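# Flip the sand core end for end in its mould seat

## Task

Reverse the long sand core lying in the mould so its rounded nose ends up in the half-round notch and the core is fully seated; then release it.

## Robot and tools

Robot: two arms, left_arm and right_arm, each with a two-finger gripper. All positions and orientations use one shared scene frame. Its origin is on the table top midway between the arms, +z is up, +x points out across the table, and left_arm sits on the +y side. The names left and right do not match image sides. Arm bases (URDF root): left_arm at (-0.044, +0.280, 0) m, quat_wxyz (+0.998, 0, 0, -0.062); right_arm at (-0.013, -0.261, 0) m, quat_wxyz (+0.995, 0, 0, -0.099).

Gripper frame: fingers point along the gripper's +z and close along its y axis. end_effector_position is the point between the pads, about 1 cm behind the tips. Opening runs from -1 (closed) to +1 (fully open, 0.094 m).

Row layout, used by both moving tools: one flat list of 16 numbers covering both arms, even if only one moves. Order: left_arm x, y, z, qw, qx, qy, qz, opening, then right_arm x, y, z, qw, qx, qy, qz, opening. x, y, z are an absolute target for that gripper's end_effector_position in metres, scene frame; the quaternion is an absolute target orientation, w first, scene frame. So each row is a pair of absolute poses plus openings, not offsets. Any target more than 0.6 m from the gripper's current position along any of its own axes is refused for both arms. To hold an orientation steady, repeat the same quaternion you sent before rather than copying the reported one, which drifts. To keep an arm still, resend its last reported pose and the opening it should keep.

Tools:
- execute_actions(actions): a list of actions; each action is a table of up to 15 rows, one row per 1/30 s step; a short table repeats its last row to fill 15 steps (0.5 s). An empty list just returns state and images. A malformed action, or a first action failing the 0.6 m check, refuses the whole call.
- move(target, speed, blocking): target is one 16-number row. Each gripper travels a straight path to its pose; paths finish together, lasting 0.5 to 10 s (cut off at 10 s). speed is the path's top speed in m/s, 0.002 to 0.5, default 0.25; turning is capped at twice that in rad/s. Openings are sent at the start. No obstacle or arm avoidance. With blocking=false the result returns after 0.5 s while motion continues; further rows or moves are refused until wait or stop shows the move ended.
- wait(seconds): 0 to 10 s, arms hold last command; returns early if a running move ends.
- stop(): brakes a running move; needs stopping room; fingers keep going.
- zoom_image(camera, region): closer look at a region [x0, y0, x1, y1] in pixels (origin top-left, max 504x504) of cam_head_left, cam_head_right, cam_left_wrist or cam_right_wrist.
- read_manual(section): licence text only, "licences".
- finished_scene(scene): ends the given scene (1 or 2) after the robot holds its last command; the goal must hold. Not reversible. A reply with no tool call ends everything.

Controller behaviour: each step the commanded pose is clipped to within 70 mm and 16 degrees of the measured pose, then damped IK follows it, favouring position over orientation. Far targets may need several actions; after an action the arm goes no further than its last clipped pose. Arms typically stop a centimetre or more short, usually low. Elbows never fully straighten. Reported hand positions can be off, more at long reach.

Results: a state line per arm (position, quat_wxyz), Hand target lines (the pose currently being driven to), Joint positions (last value is finger opening in metres), joint torques, grip_measured (finger opening on the command scale, each gripper off by up to about 1 mm), camera images, and for move a 'move:' line with its ending (done, off_target, moving, held, fault) and limits (paced = pose clipped; held = steps blocked, after which the arm may jump fast), plus each gripper's distance to its pose. 'pose unreachable' means a clearance check altered or blocked that arm's command. FAULT or OVER-TEMPERATURE FAULT lines mean an arm stopped. MOTOR HOT appears from 75 °C; 90 °C stops that arm 10 s; 100 °C makes the arm drop. Holding loads heats motors, even while you think.

Gripping: to hold, command about 0.03 below grip_measured; less margin grips softer. Pad force is roughly 50-62 N, spiking at first contact.

Avoid: dropping or knocking anything off the table (fails the task), arms colliding or pressing each other, fast impacts, aiming far beyond a contact (presses harder), slips. Occasional external tugs may disturb held or loose parts. Cameras: four 504x504 images in order cam_head_left, cam_head_right, cam_left_wrist, cam_right_wrist, with calibration given (intrinsics K, distortion D, T_world_to_cam); actual values may deviate slightly. Joint ranges (rad): waist -2.618 to 3.054, shoulder 0 to 3.142, elbow 0 to 3.142, wrist pitch -1.571 to 1.571, wrist yaw -1.571 to 1.571, wrist roll -2.094 to 2.094.

Each tool is called after "Request:" by a JSON object that holds its "fn" and its "kwargs".

## Session

Request:
{"fn": "execute_actions", "kwargs": {"actions": []}}

Scene clock: 0.00 s.
left_arm: end_effector_position=(+0.3305, +0.3431, +0.3633) grip_measured=+1.000 end_effector_quat_wxyz=(+0.750, +0.110, +0.649, +0.062) | right_arm: end_effector_position=(+0.1333, +0.2298, +0.3360) grip_measured=+1.000 end_effector_quat_wxyz=(+0.720, -0.413, +0.507, +0.233)
Joint positions: left_arm=[0.493 1.068 0.746 0.469 0.451 0.185 0.094] | right_arm=[ 1.622  1.643  1.067  0.738  0.421 -0.437  0.094]
Joint velocities: left_arm=[ 0.007 -0.012  0.007 -0.066  0.007 -0.022  0.   ] | right_arm=[-0.012 -0.002 -0.007  0.051 -0.022 -0.095  0.   ]
Joint torques (N m, as the arm reports them, + toward a larger angle): no reading
Motor temperatures (°C, as the motors report them): left_arm=[21 23 23 23 24 23] | right_arm=[22 21 22 21 25 23]
Hand target (left_arm): +0.329, +0.342, +0.371; +0.755, +0.111, +0.643, +0.065
Hand target (right_arm): +0.133, +0.227, +0.350; +0.728, -0.401, +0.501, +0.242

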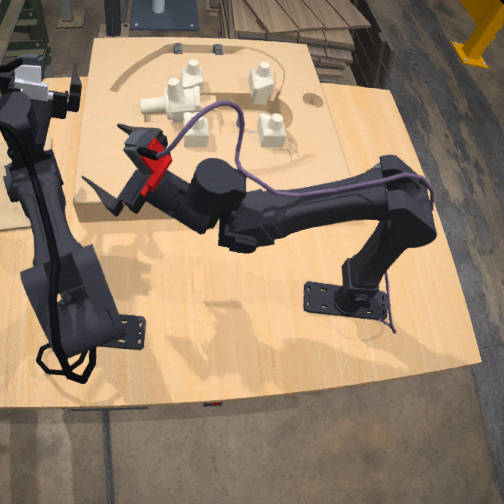

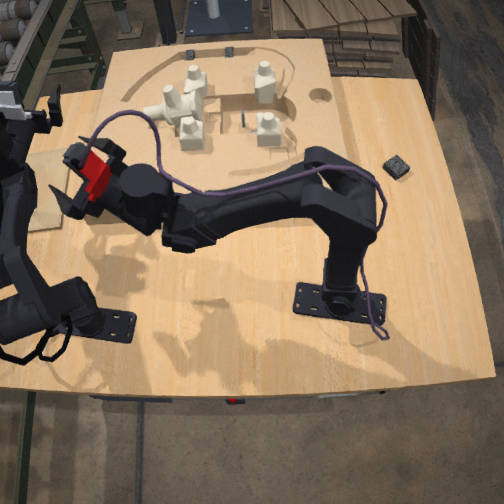

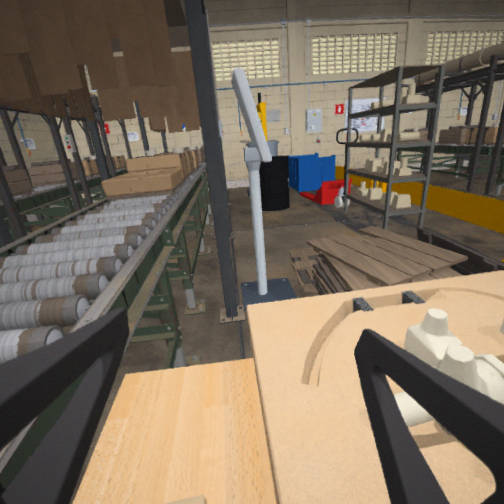

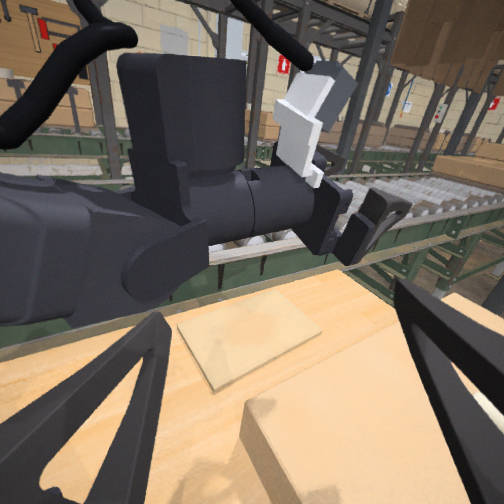

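Request:
{"fn": "zoom_image", "kwargs": {"camera": "cam_head_left", "region": [90, 30, 350, 180]}}

Request:
{"fn": "zoom_image", "kwargs": {"camera": "cam_head_right", "region": [90, 30, 350, 180]}}

Region (90, 30, 350, 180) of cam_head_left's 504x504 image, scaled by 1.938, with more detail than that image has; it fills the top 291 rows of this view, and the rest is white.

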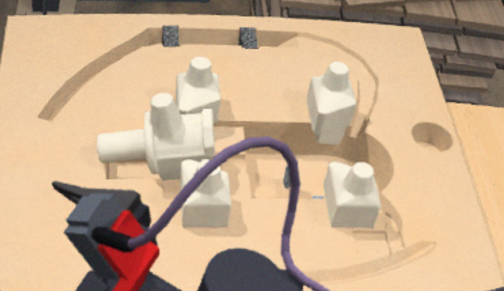

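Region (90, 30, 350, 180) of cam_head_right's 504x504 image, scaled by 1.938, with more detail than that image has; it fills the top 291 rows of this view, and the rest is white.

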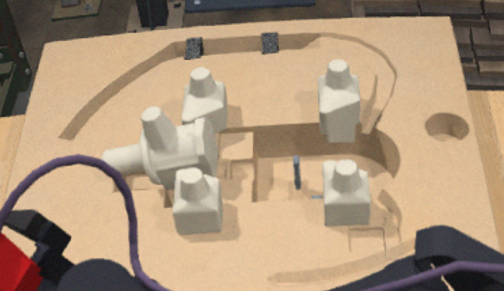

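Request:
{"fn": "move", "kwargs": {"target": [0.329,0.342,0.371,0.755,0.111,0.643,0.065,1, 0.2,-0.3,0.3,0.38,0,0.92,0,1], "speed": 0.3}}

Scene clock: 3.93 s.
left_arm: end_effector_position=(+0.3305, +0.3431, +0.3633) grip_measured=+1.000 end_effector_quat_wxyz=(+0.750, +0.110, +0.649, +0.062) | right_arm: end_effector_position=(+0.1984, -0.3042, +0.2958) grip_measured=+1.000 end_effector_quat_wxyz=(+0.365, +0.010, +0.931, +0.013)
Joint positions: left_arm=[0.493 1.068 0.746 0.469 0.451 0.185 0.094] | right_arm=[-0.282  0.908  1.327 -1.309 -0.335 -0.34   0.094]
Joint velocities: left_arm=[-0.012  0.022 -0.017  0.007  0.007  0.007  0.   ] | right_arm=[ 0.022 -0.012  0.002 -0.022 -0.081  0.022  0.   ]
Joint torques (N m, as the arm reports them, + toward a larger angle): left_arm=[-0.34 -2.95  8.2   1.67 -0.11 -0.01] | right_arm=[-0.78  1.3   8.59  1.58 -0.34 -0.17]
Motor temperatures (°C, as the motors report them): left_arm=[21 23 24 24 24 23] | right_arm=[22 22 23 22 25 23]
Hand target (left_arm): +0.329, +0.342, +0.371; +0.755, +0.111, +0.643, +0.065
Hand target (right_arm): +0.200, -0.304, +0.305; +0.374, +0.004, +0.927, +0.013
Off the commanded pose (left_arm): 0.008 m, 1 deg.
Off the commanded pose (right_arm): 0.006 m, 3 deg.
move: off_target (right_arm)
camera_calibration (this result's frames):
cam_right_wrist: T_world_to_cam=[[-0.168554, -0.956907, -0.236469, -0.179848], [-0.979244, 0.189958, -0.0706907, 0.300489], [0.112564, 0.219646, -0.969064, 0.430889], [0, 0, 0, 1]] pos_world=[0.215436, -0.323821, 0.396272]

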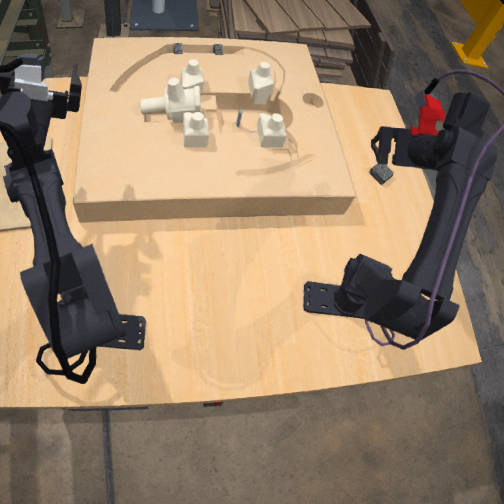

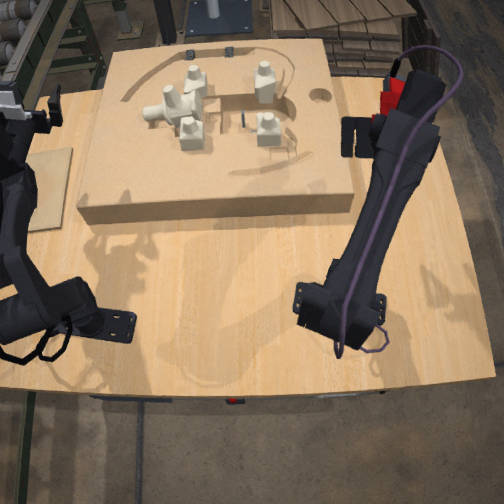

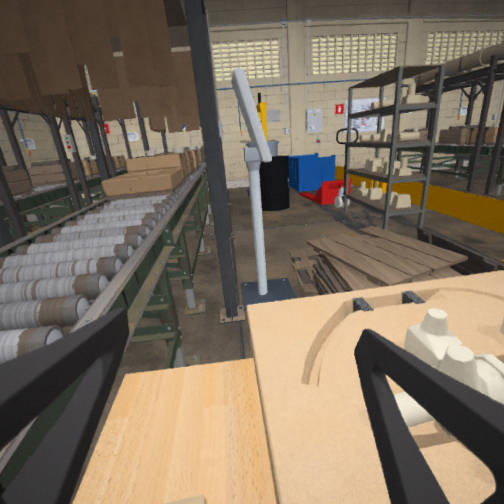

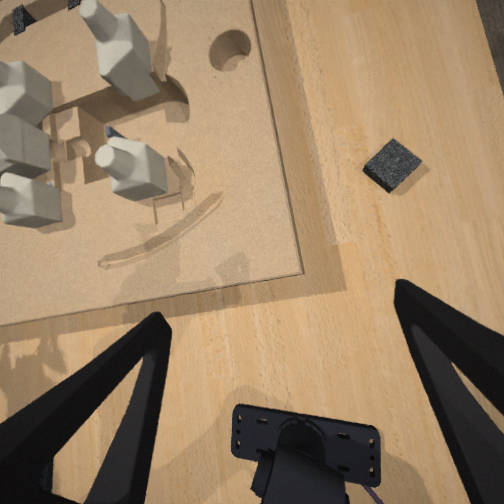

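Request:
{"fn": "zoom_image", "kwargs": {"camera": "cam_head_left", "region": [130, 50, 300, 160]}}

Request:
{"fn": "zoom_image", "kwargs": {"camera": "cam_right_wrist", "region": [0, 0, 250, 250]}}

Region (130, 50, 300, 160) of cam_head_left's 504x504 image, scaled by 2.965, with more detail than that image has; it fills the top 326 rows of this view, and the rest is white.

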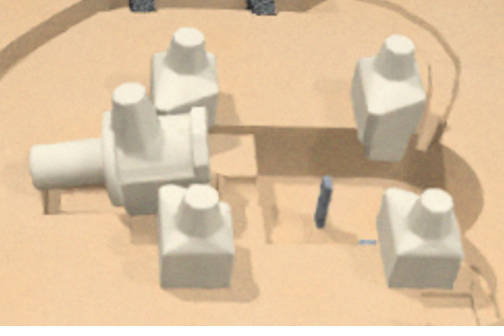

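Region (0, 0, 250, 250) of cam_right_wrist's 504x504 image, scaled by 2.016, with more detail than that image has.

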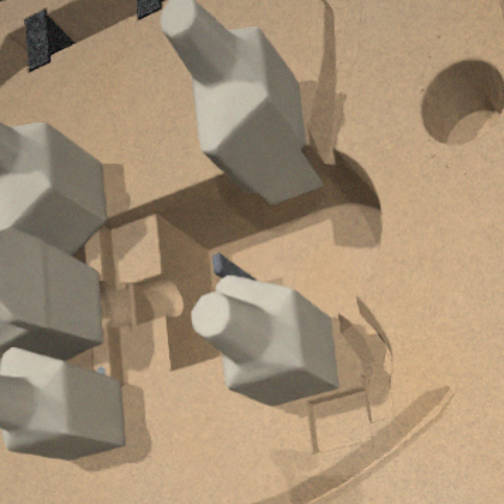

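Request:
{"fn": "move", "kwargs": {"target": [0.44,0.12,0.28,0.378,0.1445,0.9125,-0.06,1, 0.2,-0.304,0.305,0.374,0.004,0.927,0.013,1], "speed": 0.3}}

Scene clock: 8.40 s.
left_arm: end_effector_position=(+0.4395, +0.1231, +0.2707) grip_measured=+1.000 end_effector_quat_wxyz=(+0.372, +0.144, +0.914, -0.070) | right_arm: end_effector_position=(+0.1982, -0.3037, +0.2956) grip_measured=+1.000 end_effector_quat_wxyz=(+0.364, +0.008, +0.931, +0.013)
Joint positions: left_arm=[-0.183  1.855  1.92  -0.859  0.025 -0.005  0.094] | right_arm=[-0.282  0.908  1.327 -1.311 -0.337 -0.344  0.094]
Joint velocities: left_arm=[-0.002 -0.007  0.007 -0.037 -0.037 -0.037  0.   ] | right_arm=[ 0.002  0.017  0.007 -0.007 -0.066 -0.022  0.   ]
Joint torques (N m, as the arm reports them, + toward a larger angle): left_arm=[-0.24 -7.7   9.8   1.38  0.04 -0.08] | right_arm=[-0.65  1.24  8.81  1.57 -0.27 -0.05]
Motor temperatures (°C, as the motors report them): left_arm=[21 23 24 24 24 23] | right_arm=[22 22 23 23 25 23]
Hand target (left_arm): +0.441, +0.121, +0.280; +0.380, +0.143, +0.911, -0.074
Hand target (right_arm): +0.200, -0.304, +0.305; +0.374, +0.004, +0.927, +0.013
Off the commanded pose (left_arm): 0.010 m, 1 deg.
Off the commanded pose (right_arm): 0.010 m, 1 deg.
move: done
camera_calibration (this result's frames):
cam_left_wrist: T_world_to_cam=[[-0.237024, -0.96011, 0.148355, 0.177634], [-0.941949, 0.189738, -0.277003, 0.504063], [0.237804, -0.205399, -0.949347, 0.278976], [0, 0, 0, 1]] pos_world=[0.450564, 0.132209, 0.378119]
cam_right_wrist: T_world_to_cam=[[-0.165027, -0.957626, -0.23605, -0.180507], [-0.980086, 0.186024, -0.0694804, 0.298703], [0.110447, 0.219883, -0.969254, 0.431108], [0, 0, 0, 1]] pos_world=[0.215351, -0.323217, 0.395998]

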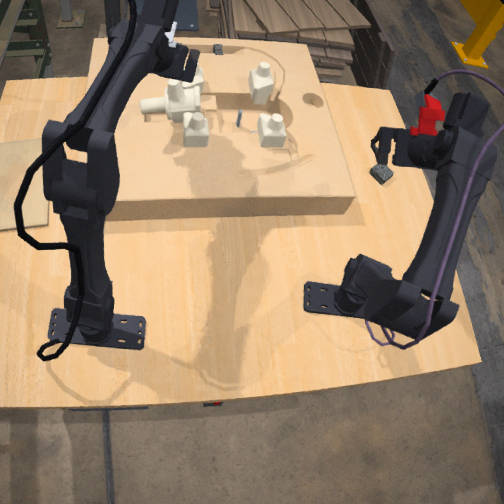

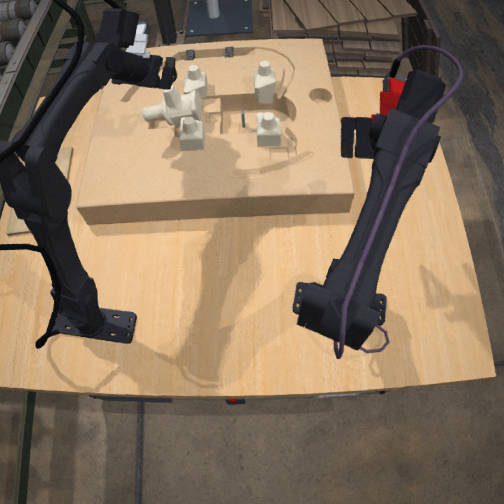

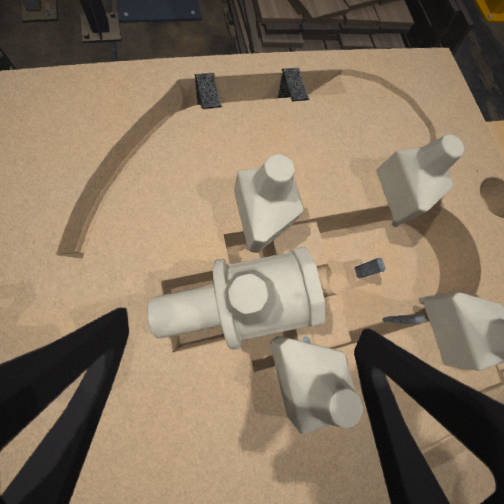

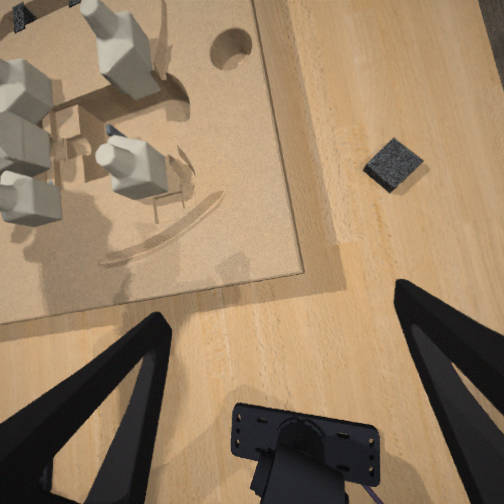

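Request:
{"fn": "zoom_image", "kwargs": {"camera": "cam_left_wrist", "region": [130, 170, 430, 430]}}

Region (130, 170, 430, 430) of cam_left_wrist's 504x504 image, scaled by 1.680, with more detail than that image has; it fills the top 437 rows of this view, and the rest is white.

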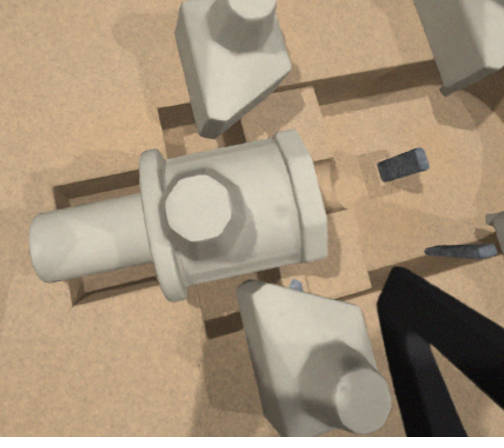

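Request:
{"fn": "move", "kwargs": {"target": [0.41,0.106,0.25,0.3003,0.0499,0.9524,-0.0157,1, 0.2,-0.304,0.305,0.374,0.004,0.927,0.013,1], "speed": 0.2}}

Scene clock: 12.03 s.
left_arm: end_effector_position=(+0.4074, +0.1069, +0.2427) grip_measured=+1.000 end_effector_quat_wxyz=(+0.292, +0.053, +0.955, -0.020) | right_arm: end_effector_position=(+0.1982, -0.3037, +0.2956) grip_measured=+1.000 end_effector_quat_wxyz=(+0.364, +0.008, +0.931, +0.013)
Joint positions: left_arm=[-0.307  1.926  2.022 -1.095 -0.169 -0.27   0.094] | right_arm=[-0.282  0.908  1.327 -1.311 -0.337 -0.344  0.094]
Joint velocities: left_arm=[-0.002 -0.012 -0.007 -0.022 -0.037  0.095  0.   ] | right_arm=[ 0.007 -0.012  0.002 -0.066  0.007  0.007  0.   ]
Joint torques (N m, as the arm reports them, + toward a larger angle): left_arm=[-0.34 -7.68  9.44  1.14 -0.25 -0.07] | right_arm=[-0.88  1.47  8.74  1.55 -0.26 -0.1 ]
Motor temperatures (°C, as the motors report them): left_arm=[21 23 25 24 24 23] | right_arm=[22 22 24 23 25 23]
Hand target (left_arm): +0.410, +0.106, +0.249; +0.299, +0.049, +0.953, -0.018
Hand target (right_arm): +0.200, -0.304, +0.305; +0.374, +0.004, +0.927, +0.013
Off the commanded pose (left_arm): 0.008 m, 1 deg.
Off the commanded pose (right_arm): 0.010 m, 1 deg.
move: done
camera_calibration (this result's frames):
cam_left_wrist: T_world_to_cam=[[-0.0118596, -0.992823, 0.119002, 0.0775115], [-0.994972, -0.000119635, -0.100156, 0.4682], [0.0994514, -0.119592, -0.98783, 0.313199], [0, 0, 0, 1]] pos_world=[0.435617, 0.114467, 0.347056]
cam_right_wrist: T_world_to_cam=[[-0.165027, -0.957626, -0.23605, -0.180507], [-0.980086, 0.186024, -0.0694804, 0.298703], [0.110447, 0.219883, -0.969254, 0.431108], [0, 0, 0, 1]] pos_world=[0.215351, -0.323217, 0.395998]

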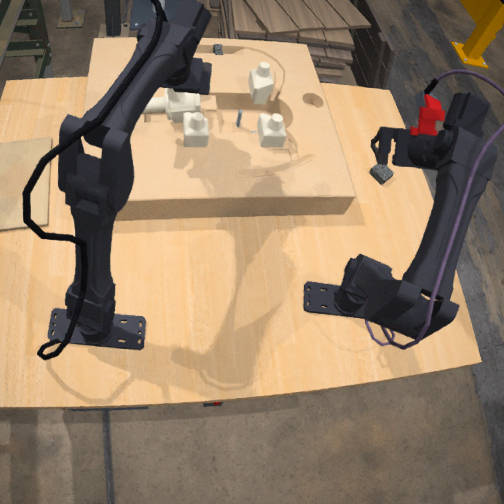

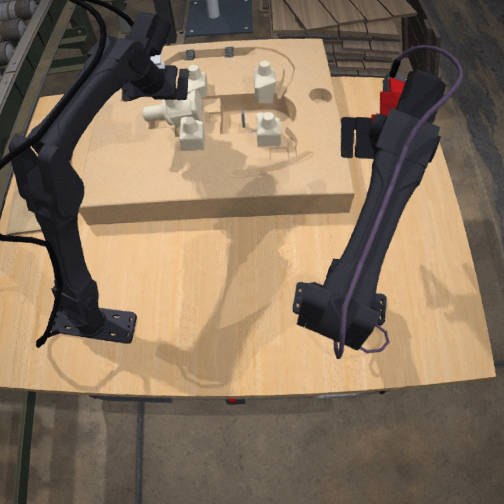

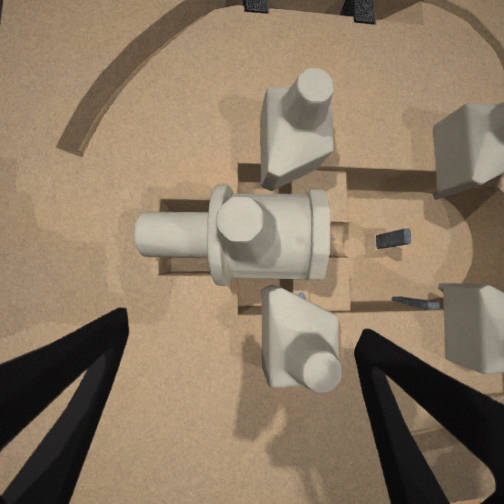

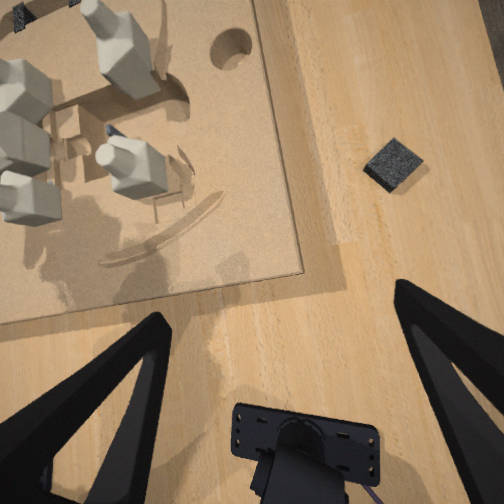

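Request:
{"fn": "move", "kwargs": {"target": [0.447,0.106,0.225,0.3003,0.0499,0.9524,-0.0157,0.3, 0.2,-0.304,0.305,0.374,0.004,0.927,0.013,1], "speed": 0.1}}

Scene clock: 14.07 s.
left_arm: end_effector_position=(+0.4399, +0.1064, +0.2119) grip_measured=+0.302 end_effector_quat_wxyz=(+0.281, +0.052, +0.958, -0.009) | right_arm: end_effector_position=(+0.1982, -0.3037, +0.2956) grip_measured=+1.000 end_effector_quat_wxyz=(+0.364, +0.008, +0.931, +0.013)
Joint positions: left_arm=[-0.281  2.056  2.096 -1.063 -0.17  -0.249  0.061] | right_arm=[-0.282  0.908  1.327 -1.311 -0.337 -0.344  0.094]
Joint velocities: left_arm=[-0.007  0.002 -0.012  0.022 -0.037  0.007 -0.   ] | right_arm=[-0.002  0.002 -0.007  0.022 -0.007 -0.022  0.   ]
Joint torques (N m, as the arm reports them, + toward a larger angle): left_arm=[ 0.67 -9.34  9.46  1.3  -0.1   0.04] | right_arm=[-0.9   1.34  8.84  1.55 -0.24 -0.12]
Motor temperatures (°C, as the motors report them): left_arm=[21 24 25 24 24 23] | right_arm=[22 22 24 24 25 23]
Hand target (left_arm): +0.447, +0.106, +0.225; +0.301, +0.050, +0.952, -0.015
Hand target (right_arm): +0.200, -0.304, +0.305; +0.374, +0.004, +0.927, +0.013
Off the commanded pose (left_arm): 0.015 m, 2 deg.
Off the commanded pose (right_arm): 0.010 m, 1 deg.
move: off_target (left_arm)
camera_calibration (this result's frames):
cam_left_wrist: T_world_to_cam=[[-0.00159352, -0.995253, 0.0973054, 0.0813899], [-0.996818, -0.00617347, -0.0794675, 0.494459], [0.079691, -0.0971225, -0.992077, 0.28671], [0, 0, 0, 1]] pos_world=[0.470167, 0.111902, 0.315812]
cam_right_wrist: T_world_to_cam=[[-0.165027, -0.957626, -0.23605, -0.180507], [-0.980086, 0.186024, -0.0694804, 0.298703], [0.110447, 0.219883, -0.969254, 0.431108], [0, 0, 0, 1]] pos_world=[0.215351, -0.323217, 0.395998]

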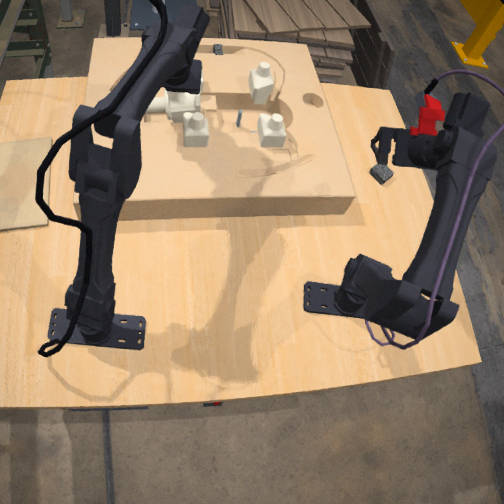

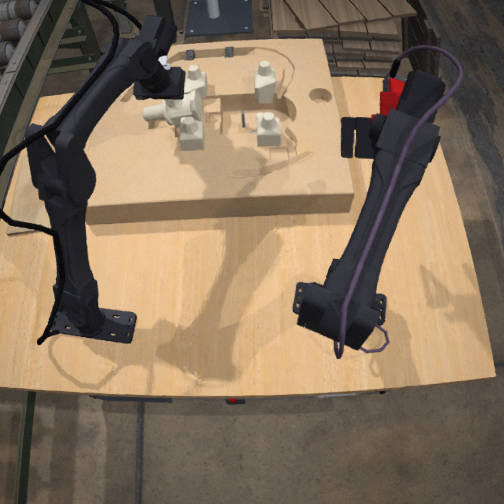

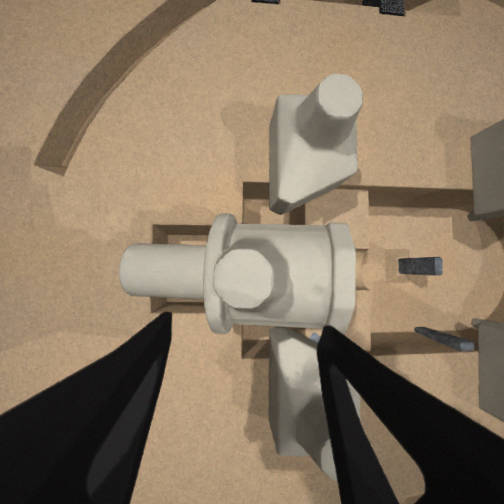

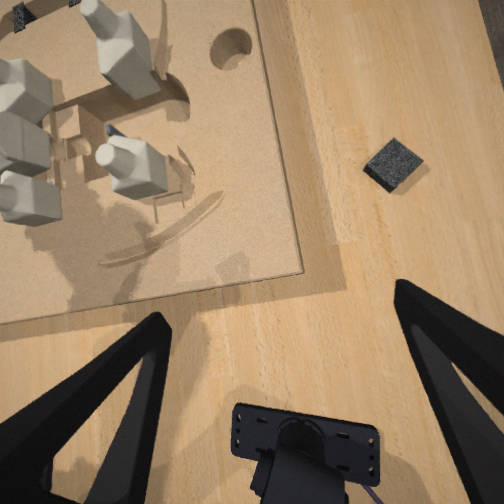

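Request:
{"fn": "move", "kwargs": {"target": [0.474,0.103,0.2,0.3003,0.0499,0.9524,-0.0157,0.3, 0.2,-0.304,0.305,0.374,0.004,0.927,0.013,1], "speed": 0.06}}

Scene clock: 15.57 s.
left_arm: end_effector_position=(+0.4655, +0.1030, +0.1901) grip_measured=+0.302 end_effector_quat_wxyz=(+0.284, +0.052, +0.957, -0.010) | right_arm: end_effector_position=(+0.1982, -0.3037, +0.2956) grip_measured=+1.000 end_effector_quat_wxyz=(+0.364, +0.008, +0.931, +0.013)
Joint positions: left_arm=[-0.266  2.148  2.145 -1.012 -0.162 -0.234  0.061] | right_arm=[-0.282  0.908  1.327 -1.311 -0.337 -0.344  0.094]
Joint velocities: left_arm=[-0.022  0.002 -0.002  0.066  0.022 -0.022  0.   ] | right_arm=[-0.012  0.002 -0.002 -0.007 -0.066 -0.051  0.   ]
Joint torques (N m, as the arm reports them, + toward a larger angle): left_arm=[ 0.57 -9.59  9.66  1.29 -0.09  0.06] | right_arm=[-0.85  1.26  8.78  1.52 -0.27 -0.08]
Motor temperatures (°C, as the motors report them): left_arm=[21 24 25 25 24 23] | right_arm=[22 22 24 24 25 23]
Hand target (left_arm): +0.474, +0.103, +0.200; +0.301, +0.050, +0.952, -0.015
Hand target (right_arm): +0.200, -0.304, +0.305; +0.374, +0.004, +0.927, +0.013
Off the commanded pose (left_arm): 0.013 m, 2 deg.
Off the commanded pose (right_arm): 0.010 m, 1 deg.
move: off_target (left_arm)
camera_calibration (this result's frames):
cam_left_wrist: T_world_to_cam=[[-0.00304518, -0.995069, 0.0991348, 0.0804752], [-0.996387, -0.00539445, -0.0847535, 0.518941], [0.0848704, -0.0990348, -0.991458, 0.260345], [0, 0, 0, 1]] pos_world=[0.495216, 0.108661, 0.294125]
cam_right_wrist: T_world_to_cam=[[-0.164756, -0.957733, -0.235803, -0.180666], [-0.980137, 0.185731, -0.0695355, 0.29864], [0.110392, 0.219663, -0.96931, 0.431069], [0, 0, 0, 1]] pos_world=[0.215356, -0.323186, 0.396004]

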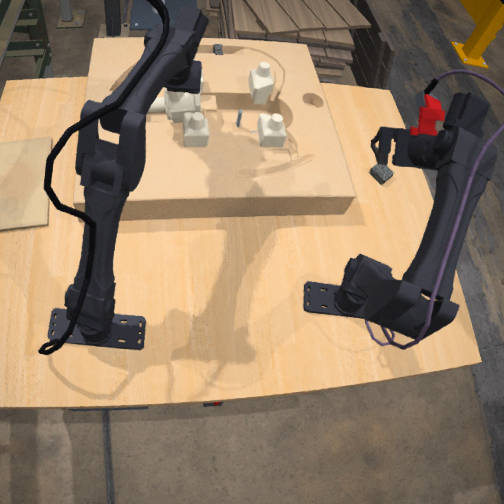

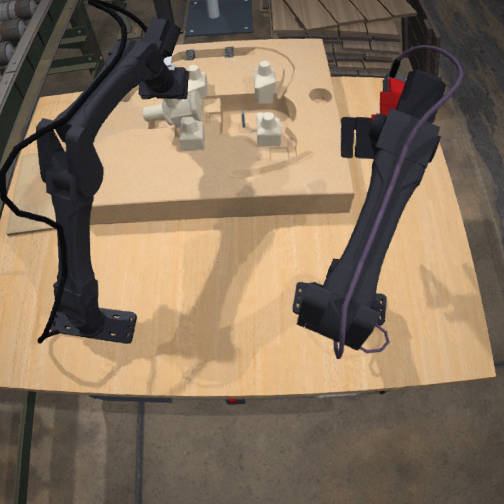

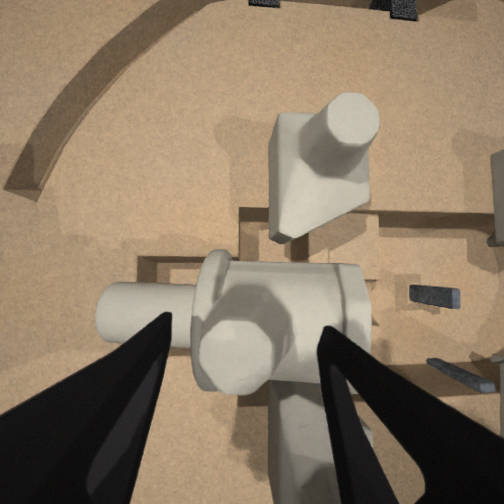

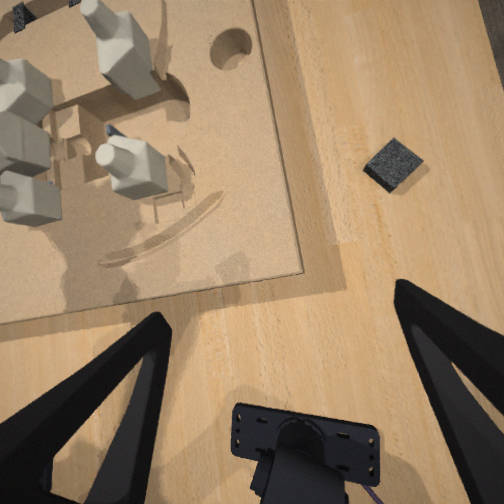

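Request:
{"fn": "move", "kwargs": {"target": [0.476,0.103,0.193,0.3003,0.0499,0.9524,-0.0157,0.3, 0.2,-0.304,0.305,0.374,0.004,0.927,0.013,1], "speed": 0.04}}

Request:
{"fn": "move", "kwargs": {"target": [0.476,0.103,0.193,0.3003,0.0499,0.9524,-0.0157,-0.5, 0.2,-0.304,0.305,0.374,0.004,0.927,0.013,1], "speed": 0.04}}

Scene clock: 16.73 s.
left_arm: end_effector_position=(+0.4704, +0.1007, +0.1935) grip_measured=+0.302 end_effector_quat_wxyz=(+0.296, +0.052, +0.954, -0.014) | right_arm: end_effector_position=(+0.1982, -0.3037, +0.2956) grip_measured=+1.000 end_effector_quat_wxyz=(+0.364, +0.008, +0.931, +0.013)
Joint positions: left_arm=[-0.266  2.148  2.145 -0.986 -0.16  -0.233  0.061] | right_arm=[-0.282  0.908  1.327 -1.311 -0.337 -0.344  0.094]
Joint velocities: left_arm=[-0.002 -0.002 -0.032 -0.066 -0.007  0.007 -0.002] | right_arm=[ 0.002 -0.012  0.002 -0.007 -0.022  0.007  0.   ]
Joint torques (N m, as the arm reports them, + toward a larger angle): left_arm=[ 0.81 -9.5   7.29  1.33 -0.05  0.04] | right_arm=[-0.74  1.16  8.72  1.52 -0.22 -0.09]
Motor temperatures (°C, as the motors report them): left_arm=[21 24 25 25 24 23] | right_arm=[22 22 24 24 25 23]
Hand target (left_arm): +0.476, +0.103, +0.193; +0.300, +0.050, +0.952, -0.015
Hand target (right_arm): +0.200, -0.304, +0.305; +0.374, +0.004, +0.927, +0.013
Off the commanded pose (left_arm): 0.006 m, 1 deg.
Off the commanded pose (right_arm): 0.010 m, 1 deg.
move: done
camera_calibration (this result's frames):
cam_left_wrist: T_world_to_cam=[[-0.00758206, -0.993997, 0.109143, 0.0779534], [-0.994121, -0.00429622, -0.108188, 0.52746], [0.108007, -0.109321, -0.988121, 0.252579], [0, 0, 0, 1]] pos_world=[0.49767, 0.107364, 0.298135]
cam_right_wrist: T_world_to_cam=[[-0.164756, -0.957733, -0.235803, -0.180666], [-0.980137, 0.185731, -0.0695355, 0.29864], [0.110392, 0.219663, -0.96931, 0.431069], [0, 0, 0, 1]] pos_world=[0.215356, -0.323186, 0.396004]

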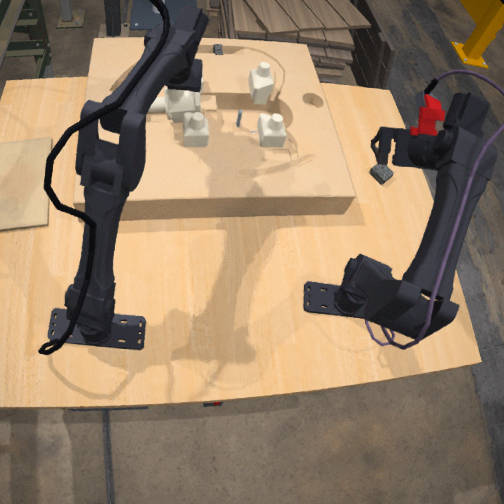

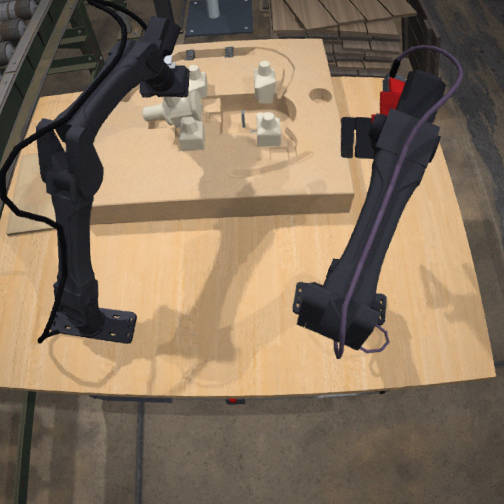

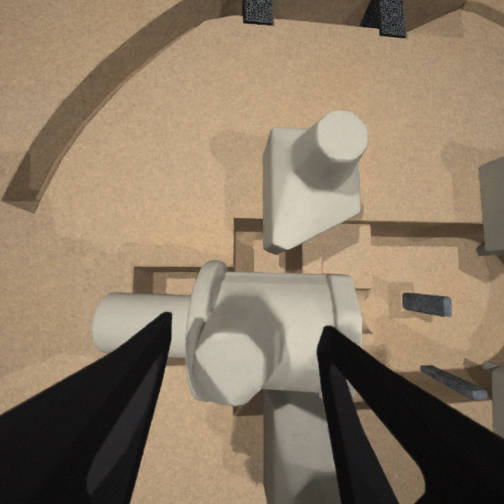

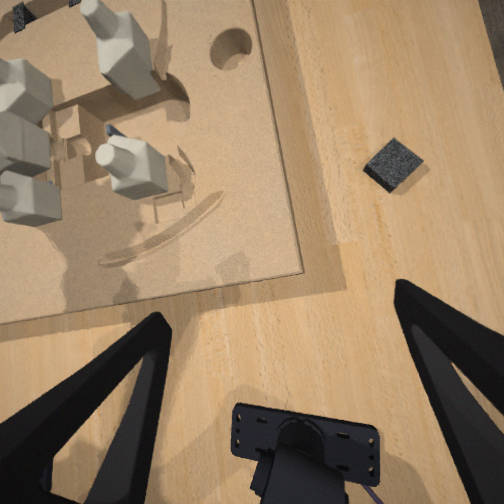

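Scene clock: 17.43 s.
left_arm: end_effector_position=(+0.4713, +0.1042, +0.1933) grip_measured=-0.337 end_effector_quat_wxyz=(+0.295, +0.047, +0.954, -0.014) | right_arm: end_effector_position=(+0.1982, -0.3037, +0.2956) grip_measured=+1.000 end_effector_quat_wxyz=(+0.364, +0.008, +0.931, +0.013)
Joint positions: left_arm=[-0.259  2.148  2.145 -0.987 -0.159 -0.235  0.031] | right_arm=[-0.282  0.908  1.327 -1.311 -0.337 -0.344  0.094]
Joint velocities: left_arm=[-0.012  0.002 -0.002 -0.051  0.007  0.022  0.   ] | right_arm=[ 0.012 -0.002 -0.007 -0.066 -0.007 -0.007  0.   ]
Joint torques (N m, as the arm reports them, + toward a larger angle): left_arm=[ 0.16 -9.48  7.4   1.35 -0.09  0.07] | right_arm=[-0.77  1.4   8.96  1.57 -0.24 -0.08]
Motor temperatures (°C, as the motors report them): left_arm=[21 24 25 25 24 23] | right_arm=[22 22 24 24 25 23]
Hand target (left_arm): +0.476, +0.103, +0.193; +0.300, +0.050, +0.952, -0.015
Hand target (right_arm): +0.200, -0.304, +0.305; +0.374, +0.004, +0.927, +0.013
Off the commanded pose (left_arm): 0.005 m, 1 deg.
Off the commanded pose (right_arm): 0.010 m, 1 deg.
move: done
camera_calibration (this result's frames):
cam_left_wrist: T_world_to_cam=[[0.00117614, -0.993842, 0.110798, 0.0769926], [-0.994202, -0.0130754, -0.106731, 0.529083], [0.107522, -0.11003, -0.988095, 0.252984], [0, 0, 0, 1]] pos_world=[0.498723, 0.111272, 0.297911]
cam_right_wrist: T_world_to_cam=[[-0.164756, -0.957733, -0.235803, -0.180666], [-0.980137, 0.185731, -0.0695355, 0.29864], [0.110392, 0.219663, -0.96931, 0.431069], [0, 0, 0, 1]] pos_world=[0.215356, -0.323186, 0.396004]

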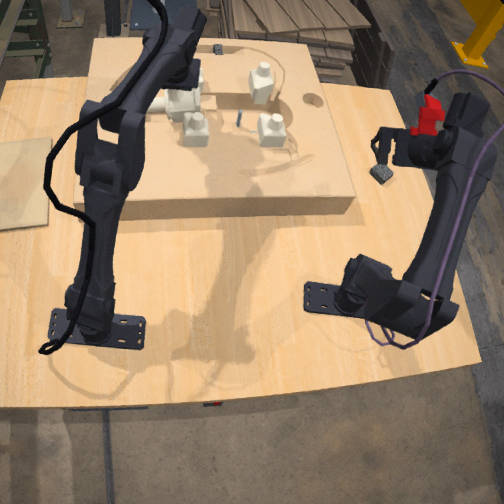

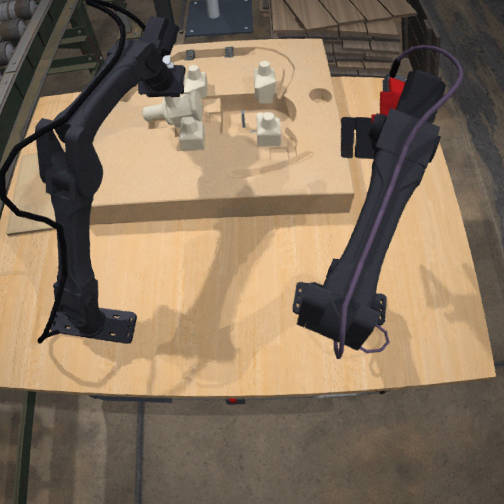

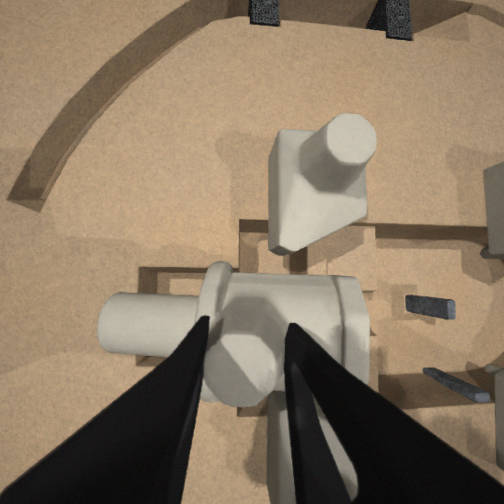

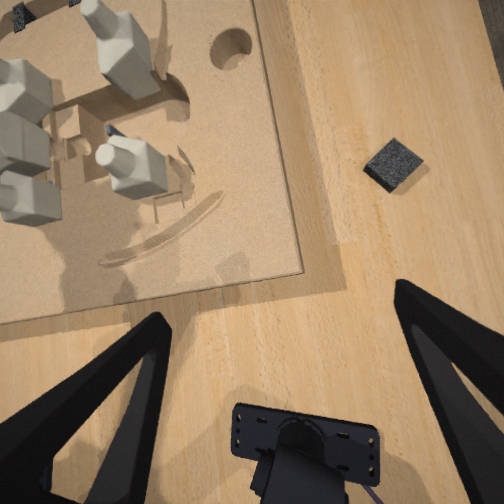

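Request:
{"fn": "move", "kwargs": {"target": [0.476,0.103,0.193,0.3003,0.0499,0.9524,-0.0157,0.2, 0.2,-0.304,0.305,0.374,0.004,0.927,0.013,1], "speed": 0.04}}

Request:
{"fn": "move", "kwargs": {"target": [0.474,0.103,0.184,0.3003,0.0499,0.9524,-0.0157,0.2, 0.2,-0.304,0.305,0.374,0.004,0.927,0.013,1], "speed": 0.04}}

Scene clock: 18.37 s.
left_arm: end_effector_position=(+0.4718, +0.1039, +0.1936) grip_measured=+0.198 end_effector_quat_wxyz=(+0.296, +0.048, +0.954, -0.014) | right_arm: end_effector_position=(+0.1982, -0.3037, +0.2956) grip_measured=+1.000 end_effector_quat_wxyz=(+0.364, +0.008, +0.931, +0.013)
Joint positions: left_arm=[-0.259  2.148  2.145 -0.985 -0.159 -0.233  0.056] | right_arm=[-0.282  0.908  1.327 -1.311 -0.337 -0.344  0.094]
Joint velocities: left_arm=[-0.007 -0.007 -0.002 -0.022  0.051  0.051  0.   ] | right_arm=[-0.002 -0.007 -0.012 -0.051 -0.007 -0.022  0.   ]
Joint torques (N m, as the arm reports them, + toward a larger angle): left_arm=[ 0.09 -9.44  7.31  1.34 -0.06  0.03] | right_arm=[-0.85  1.37  8.76  1.55 -0.27 -0.07]
Motor temperatures (°C, as the motors report them): left_arm=[21 24 25 25 24 23] | right_arm=[22 21 24 24 25 23]
Hand target (left_arm): +0.476, +0.103, +0.193; +0.300, +0.050, +0.952, -0.016
Hand target (right_arm): +0.200, -0.304, +0.305; +0.374, +0.004, +0.927, +0.013
Off the commanded pose (left_arm): 0.004 m, 1 deg.
Off the commanded pose (right_arm): 0.010 m, 1 deg.
move: done
camera_calibration (this result's frames):
cam_left_wrist: T_world_to_cam=[[-0.00114472, -0.993858, 0.110661, 0.077843], [-0.993997, -0.0109752, -0.108851, 0.529623], [0.109397, -0.110122, -0.987879, 0.252293], [0, 0, 0, 1]] pos_world=[0.498933, 0.11096, 0.298271]
cam_right_wrist: T_world_to_cam=[[-0.164756, -0.957733, -0.235803, -0.180666], [-0.980137, 0.185731, -0.0695355, 0.29864], [0.110392, 0.219663, -0.96931, 0.431069], [0, 0, 0, 1]] pos_world=[0.215356, -0.323186, 0.396004]

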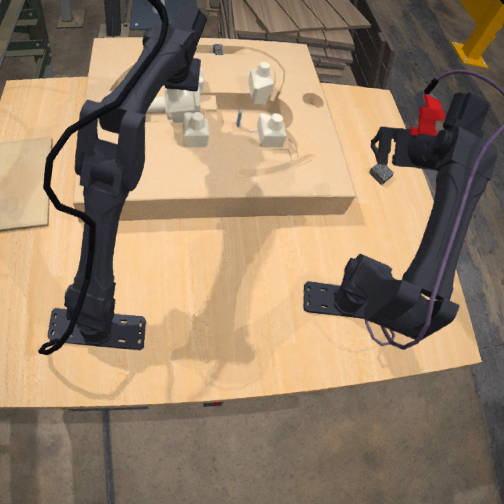

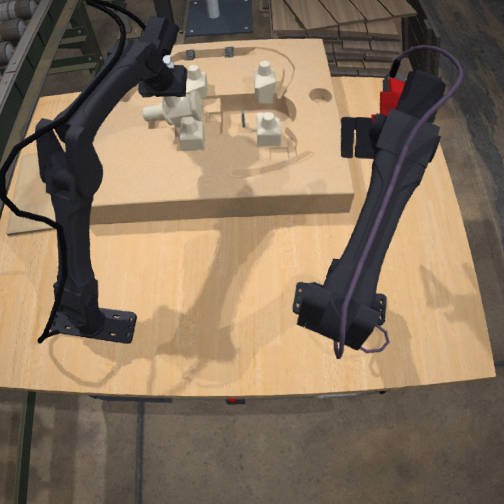

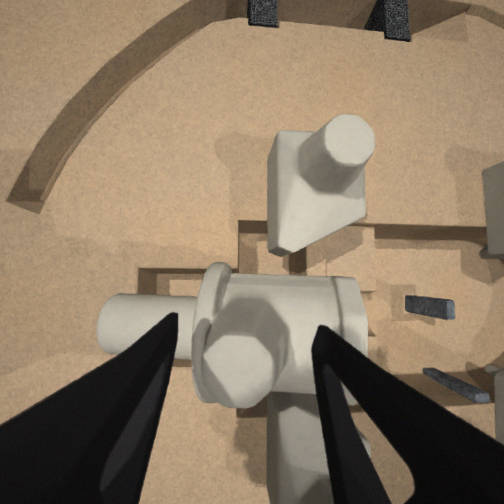

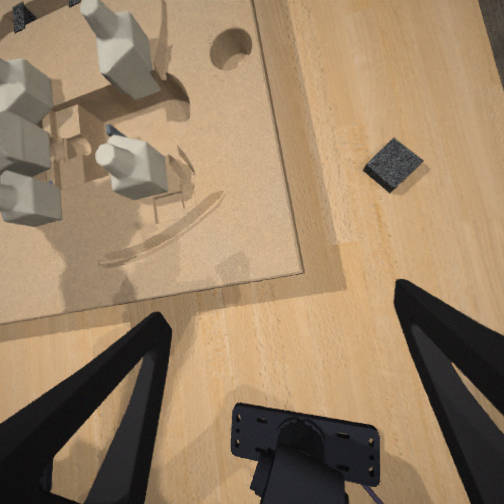

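Scene clock: 19.07 s.
left_arm: end_effector_position=(+0.4735, +0.1032, +0.1828) grip_measured=+0.198 end_effector_quat_wxyz=(+0.295, +0.049, +0.954, -0.014) | right_arm: end_effector_position=(+0.1982, -0.3037, +0.2956) grip_measured=+1.000 end_effector_quat_wxyz=(+0.364, +0.008, +0.931, +0.013)
Joint positions: left_arm=[-0.259  2.148  2.102 -0.945 -0.159 -0.233  0.056] | right_arm=[-0.282  0.908  1.327 -1.311 -0.337 -0.344  0.094]
Joint velocities: left_arm=[ 0.007  0.012  0.012  0.037 -0.066  0.037 -0.001] | right_arm=[ 0.007  0.017 -0.007  0.022  0.007 -0.037  0.   ]
Joint torques (N m, as the arm reports them, + toward a larger angle): left_arm=[  0.02 -10.57   5.52   1.3   -0.1    0.02] | right_arm=[-0.6   1.28  8.74  1.57 -0.21 -0.07]
Motor temperatures (°C, as the motors report them): left_arm=[21 24 25 25 24 23] | right_arm=[22 21 24 24 25 23]
Hand target (left_arm): +0.474, +0.103, +0.184; +0.300, +0.050, +0.952, -0.016
Hand target (right_arm): +0.200, -0.304, +0.305; +0.374, +0.004, +0.927, +0.013
Off the commanded pose (left_arm): 0.001 m, 1 deg.
Off the commanded pose (right_arm): 0.010 m, 1 deg.
move: done
camera_calibration (this result's frames):
cam_left_wrist: T_world_to_cam=[[-0.000910621, -0.993952, 0.109815, 0.0784155], [-0.994226, -0.0108831, -0.106749, 0.529847], [0.107299, -0.109278, -0.988203, 0.242293], [0, 0, 0, 1]] pos_world=[0.500862, 0.110185, 0.287384]
cam_right_wrist: T_world_to_cam=[[-0.164756, -0.957733, -0.235803, -0.180666], [-0.980137, 0.185731, -0.0695355, 0.29864], [0.110392, 0.219663, -0.96931, 0.431069], [0, 0, 0, 1]] pos_world=[0.215356, -0.323186, 0.396004]

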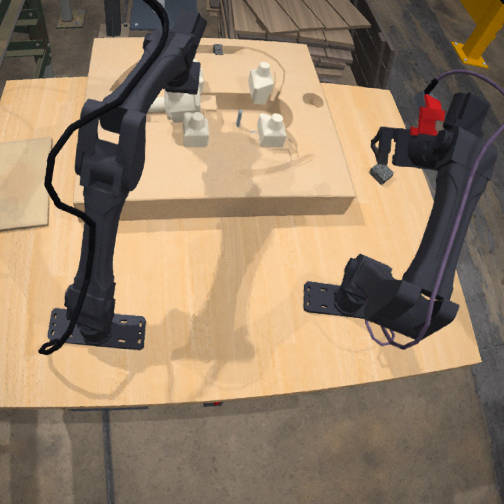

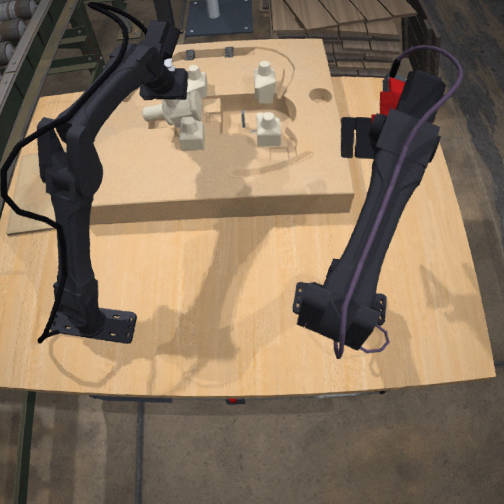

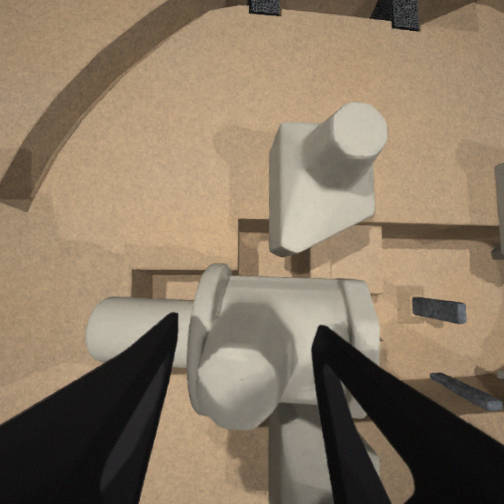

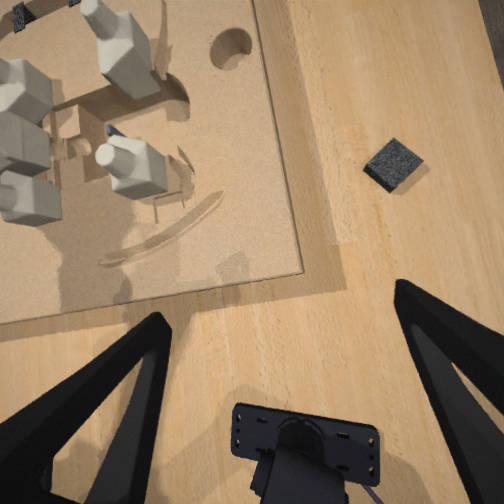

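Request:
{"fn": "move", "kwargs": {"target": [0.474,0.103,0.184,0.3003,0.0499,0.9524,-0.0157,-0.4, 0.2,-0.304,0.305,0.374,0.004,0.927,0.013,1], "speed": 0.04}}

Scene clock: 20.03 s.
left_arm: end_effector_position=(+0.4742, +0.1025, +0.1833) grip_measured=-0.258 end_effector_quat_wxyz=(+0.297, +0.047, +0.954, -0.017) | right_arm: end_effector_position=(+0.1982, -0.3037, +0.2956) grip_measured=+1.000 end_effector_quat_wxyz=(+0.364, +0.008, +0.931, +0.013)
Joint positions: left_arm=[-0.259  2.148  2.102 -0.94  -0.156 -0.237  0.035] | right_arm=[-0.282  0.908  1.327 -1.311 -0.337 -0.344  0.094]
Joint velocities: left_arm=[-0.012 -0.007 -0.012  0.051 -0.007  0.125  0.   ] | right_arm=[-0.002 -0.002 -0.002 -0.007 -0.022  0.037  0.   ]
Joint torques (N m, as the arm reports them, + toward a larger angle): left_arm=[  0.04 -10.63   5.3    1.33  -0.12   0.06] | right_arm=[-0.76  1.29  8.82  1.55 -0.28 -0.11]
Motor temperatures (°C, as the motors report them): left_arm=[21 25 25 25 24 23] | right_arm=[22 21 24 24 25 23]
Hand target (left_arm): +0.474, +0.103, +0.184; +0.300, +0.050, +0.952, -0.016
Hand target (right_arm): +0.200, -0.304, +0.305; +0.374, +0.004, +0.927, +0.013
Off the commanded pose (left_arm): 0.001 m, 1 deg.
Off the commanded pose (right_arm): 0.010 m, 1 deg.
move: done
camera_calibration (this result's frames):
cam_left_wrist: T_world_to_cam=[[0.000381409, -0.993216, 0.116286, 0.075753], [-0.993886, -0.0132152, -0.109613, 0.531261], [0.110406, -0.115533, -0.987149, 0.241638], [0, 0, 0, 1]] pos_world=[0.501305, 0.110177, 0.287957]
cam_right_wrist: T_world_to_cam=[[-0.164756, -0.957733, -0.235803, -0.180666], [-0.980137, 0.185731, -0.0695355, 0.29864], [0.110392, 0.219663, -0.96931, 0.431069], [0, 0, 0, 1]] pos_world=[0.215356, -0.323186, 0.396004]

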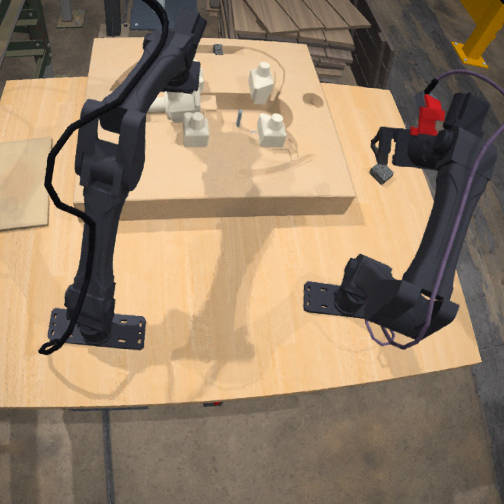

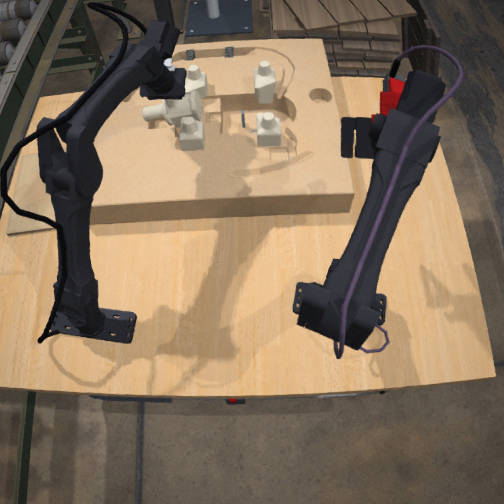

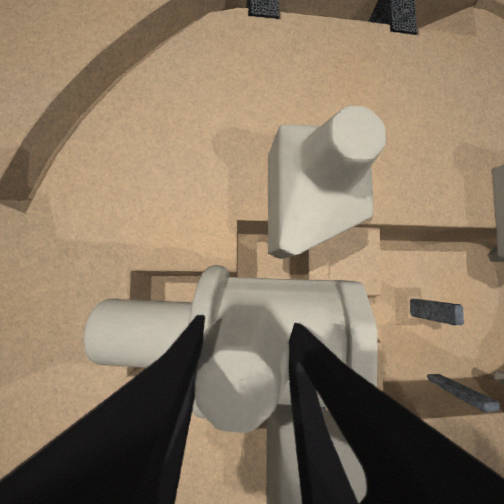

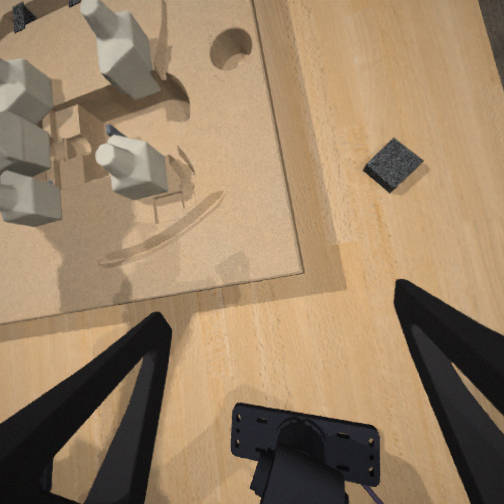

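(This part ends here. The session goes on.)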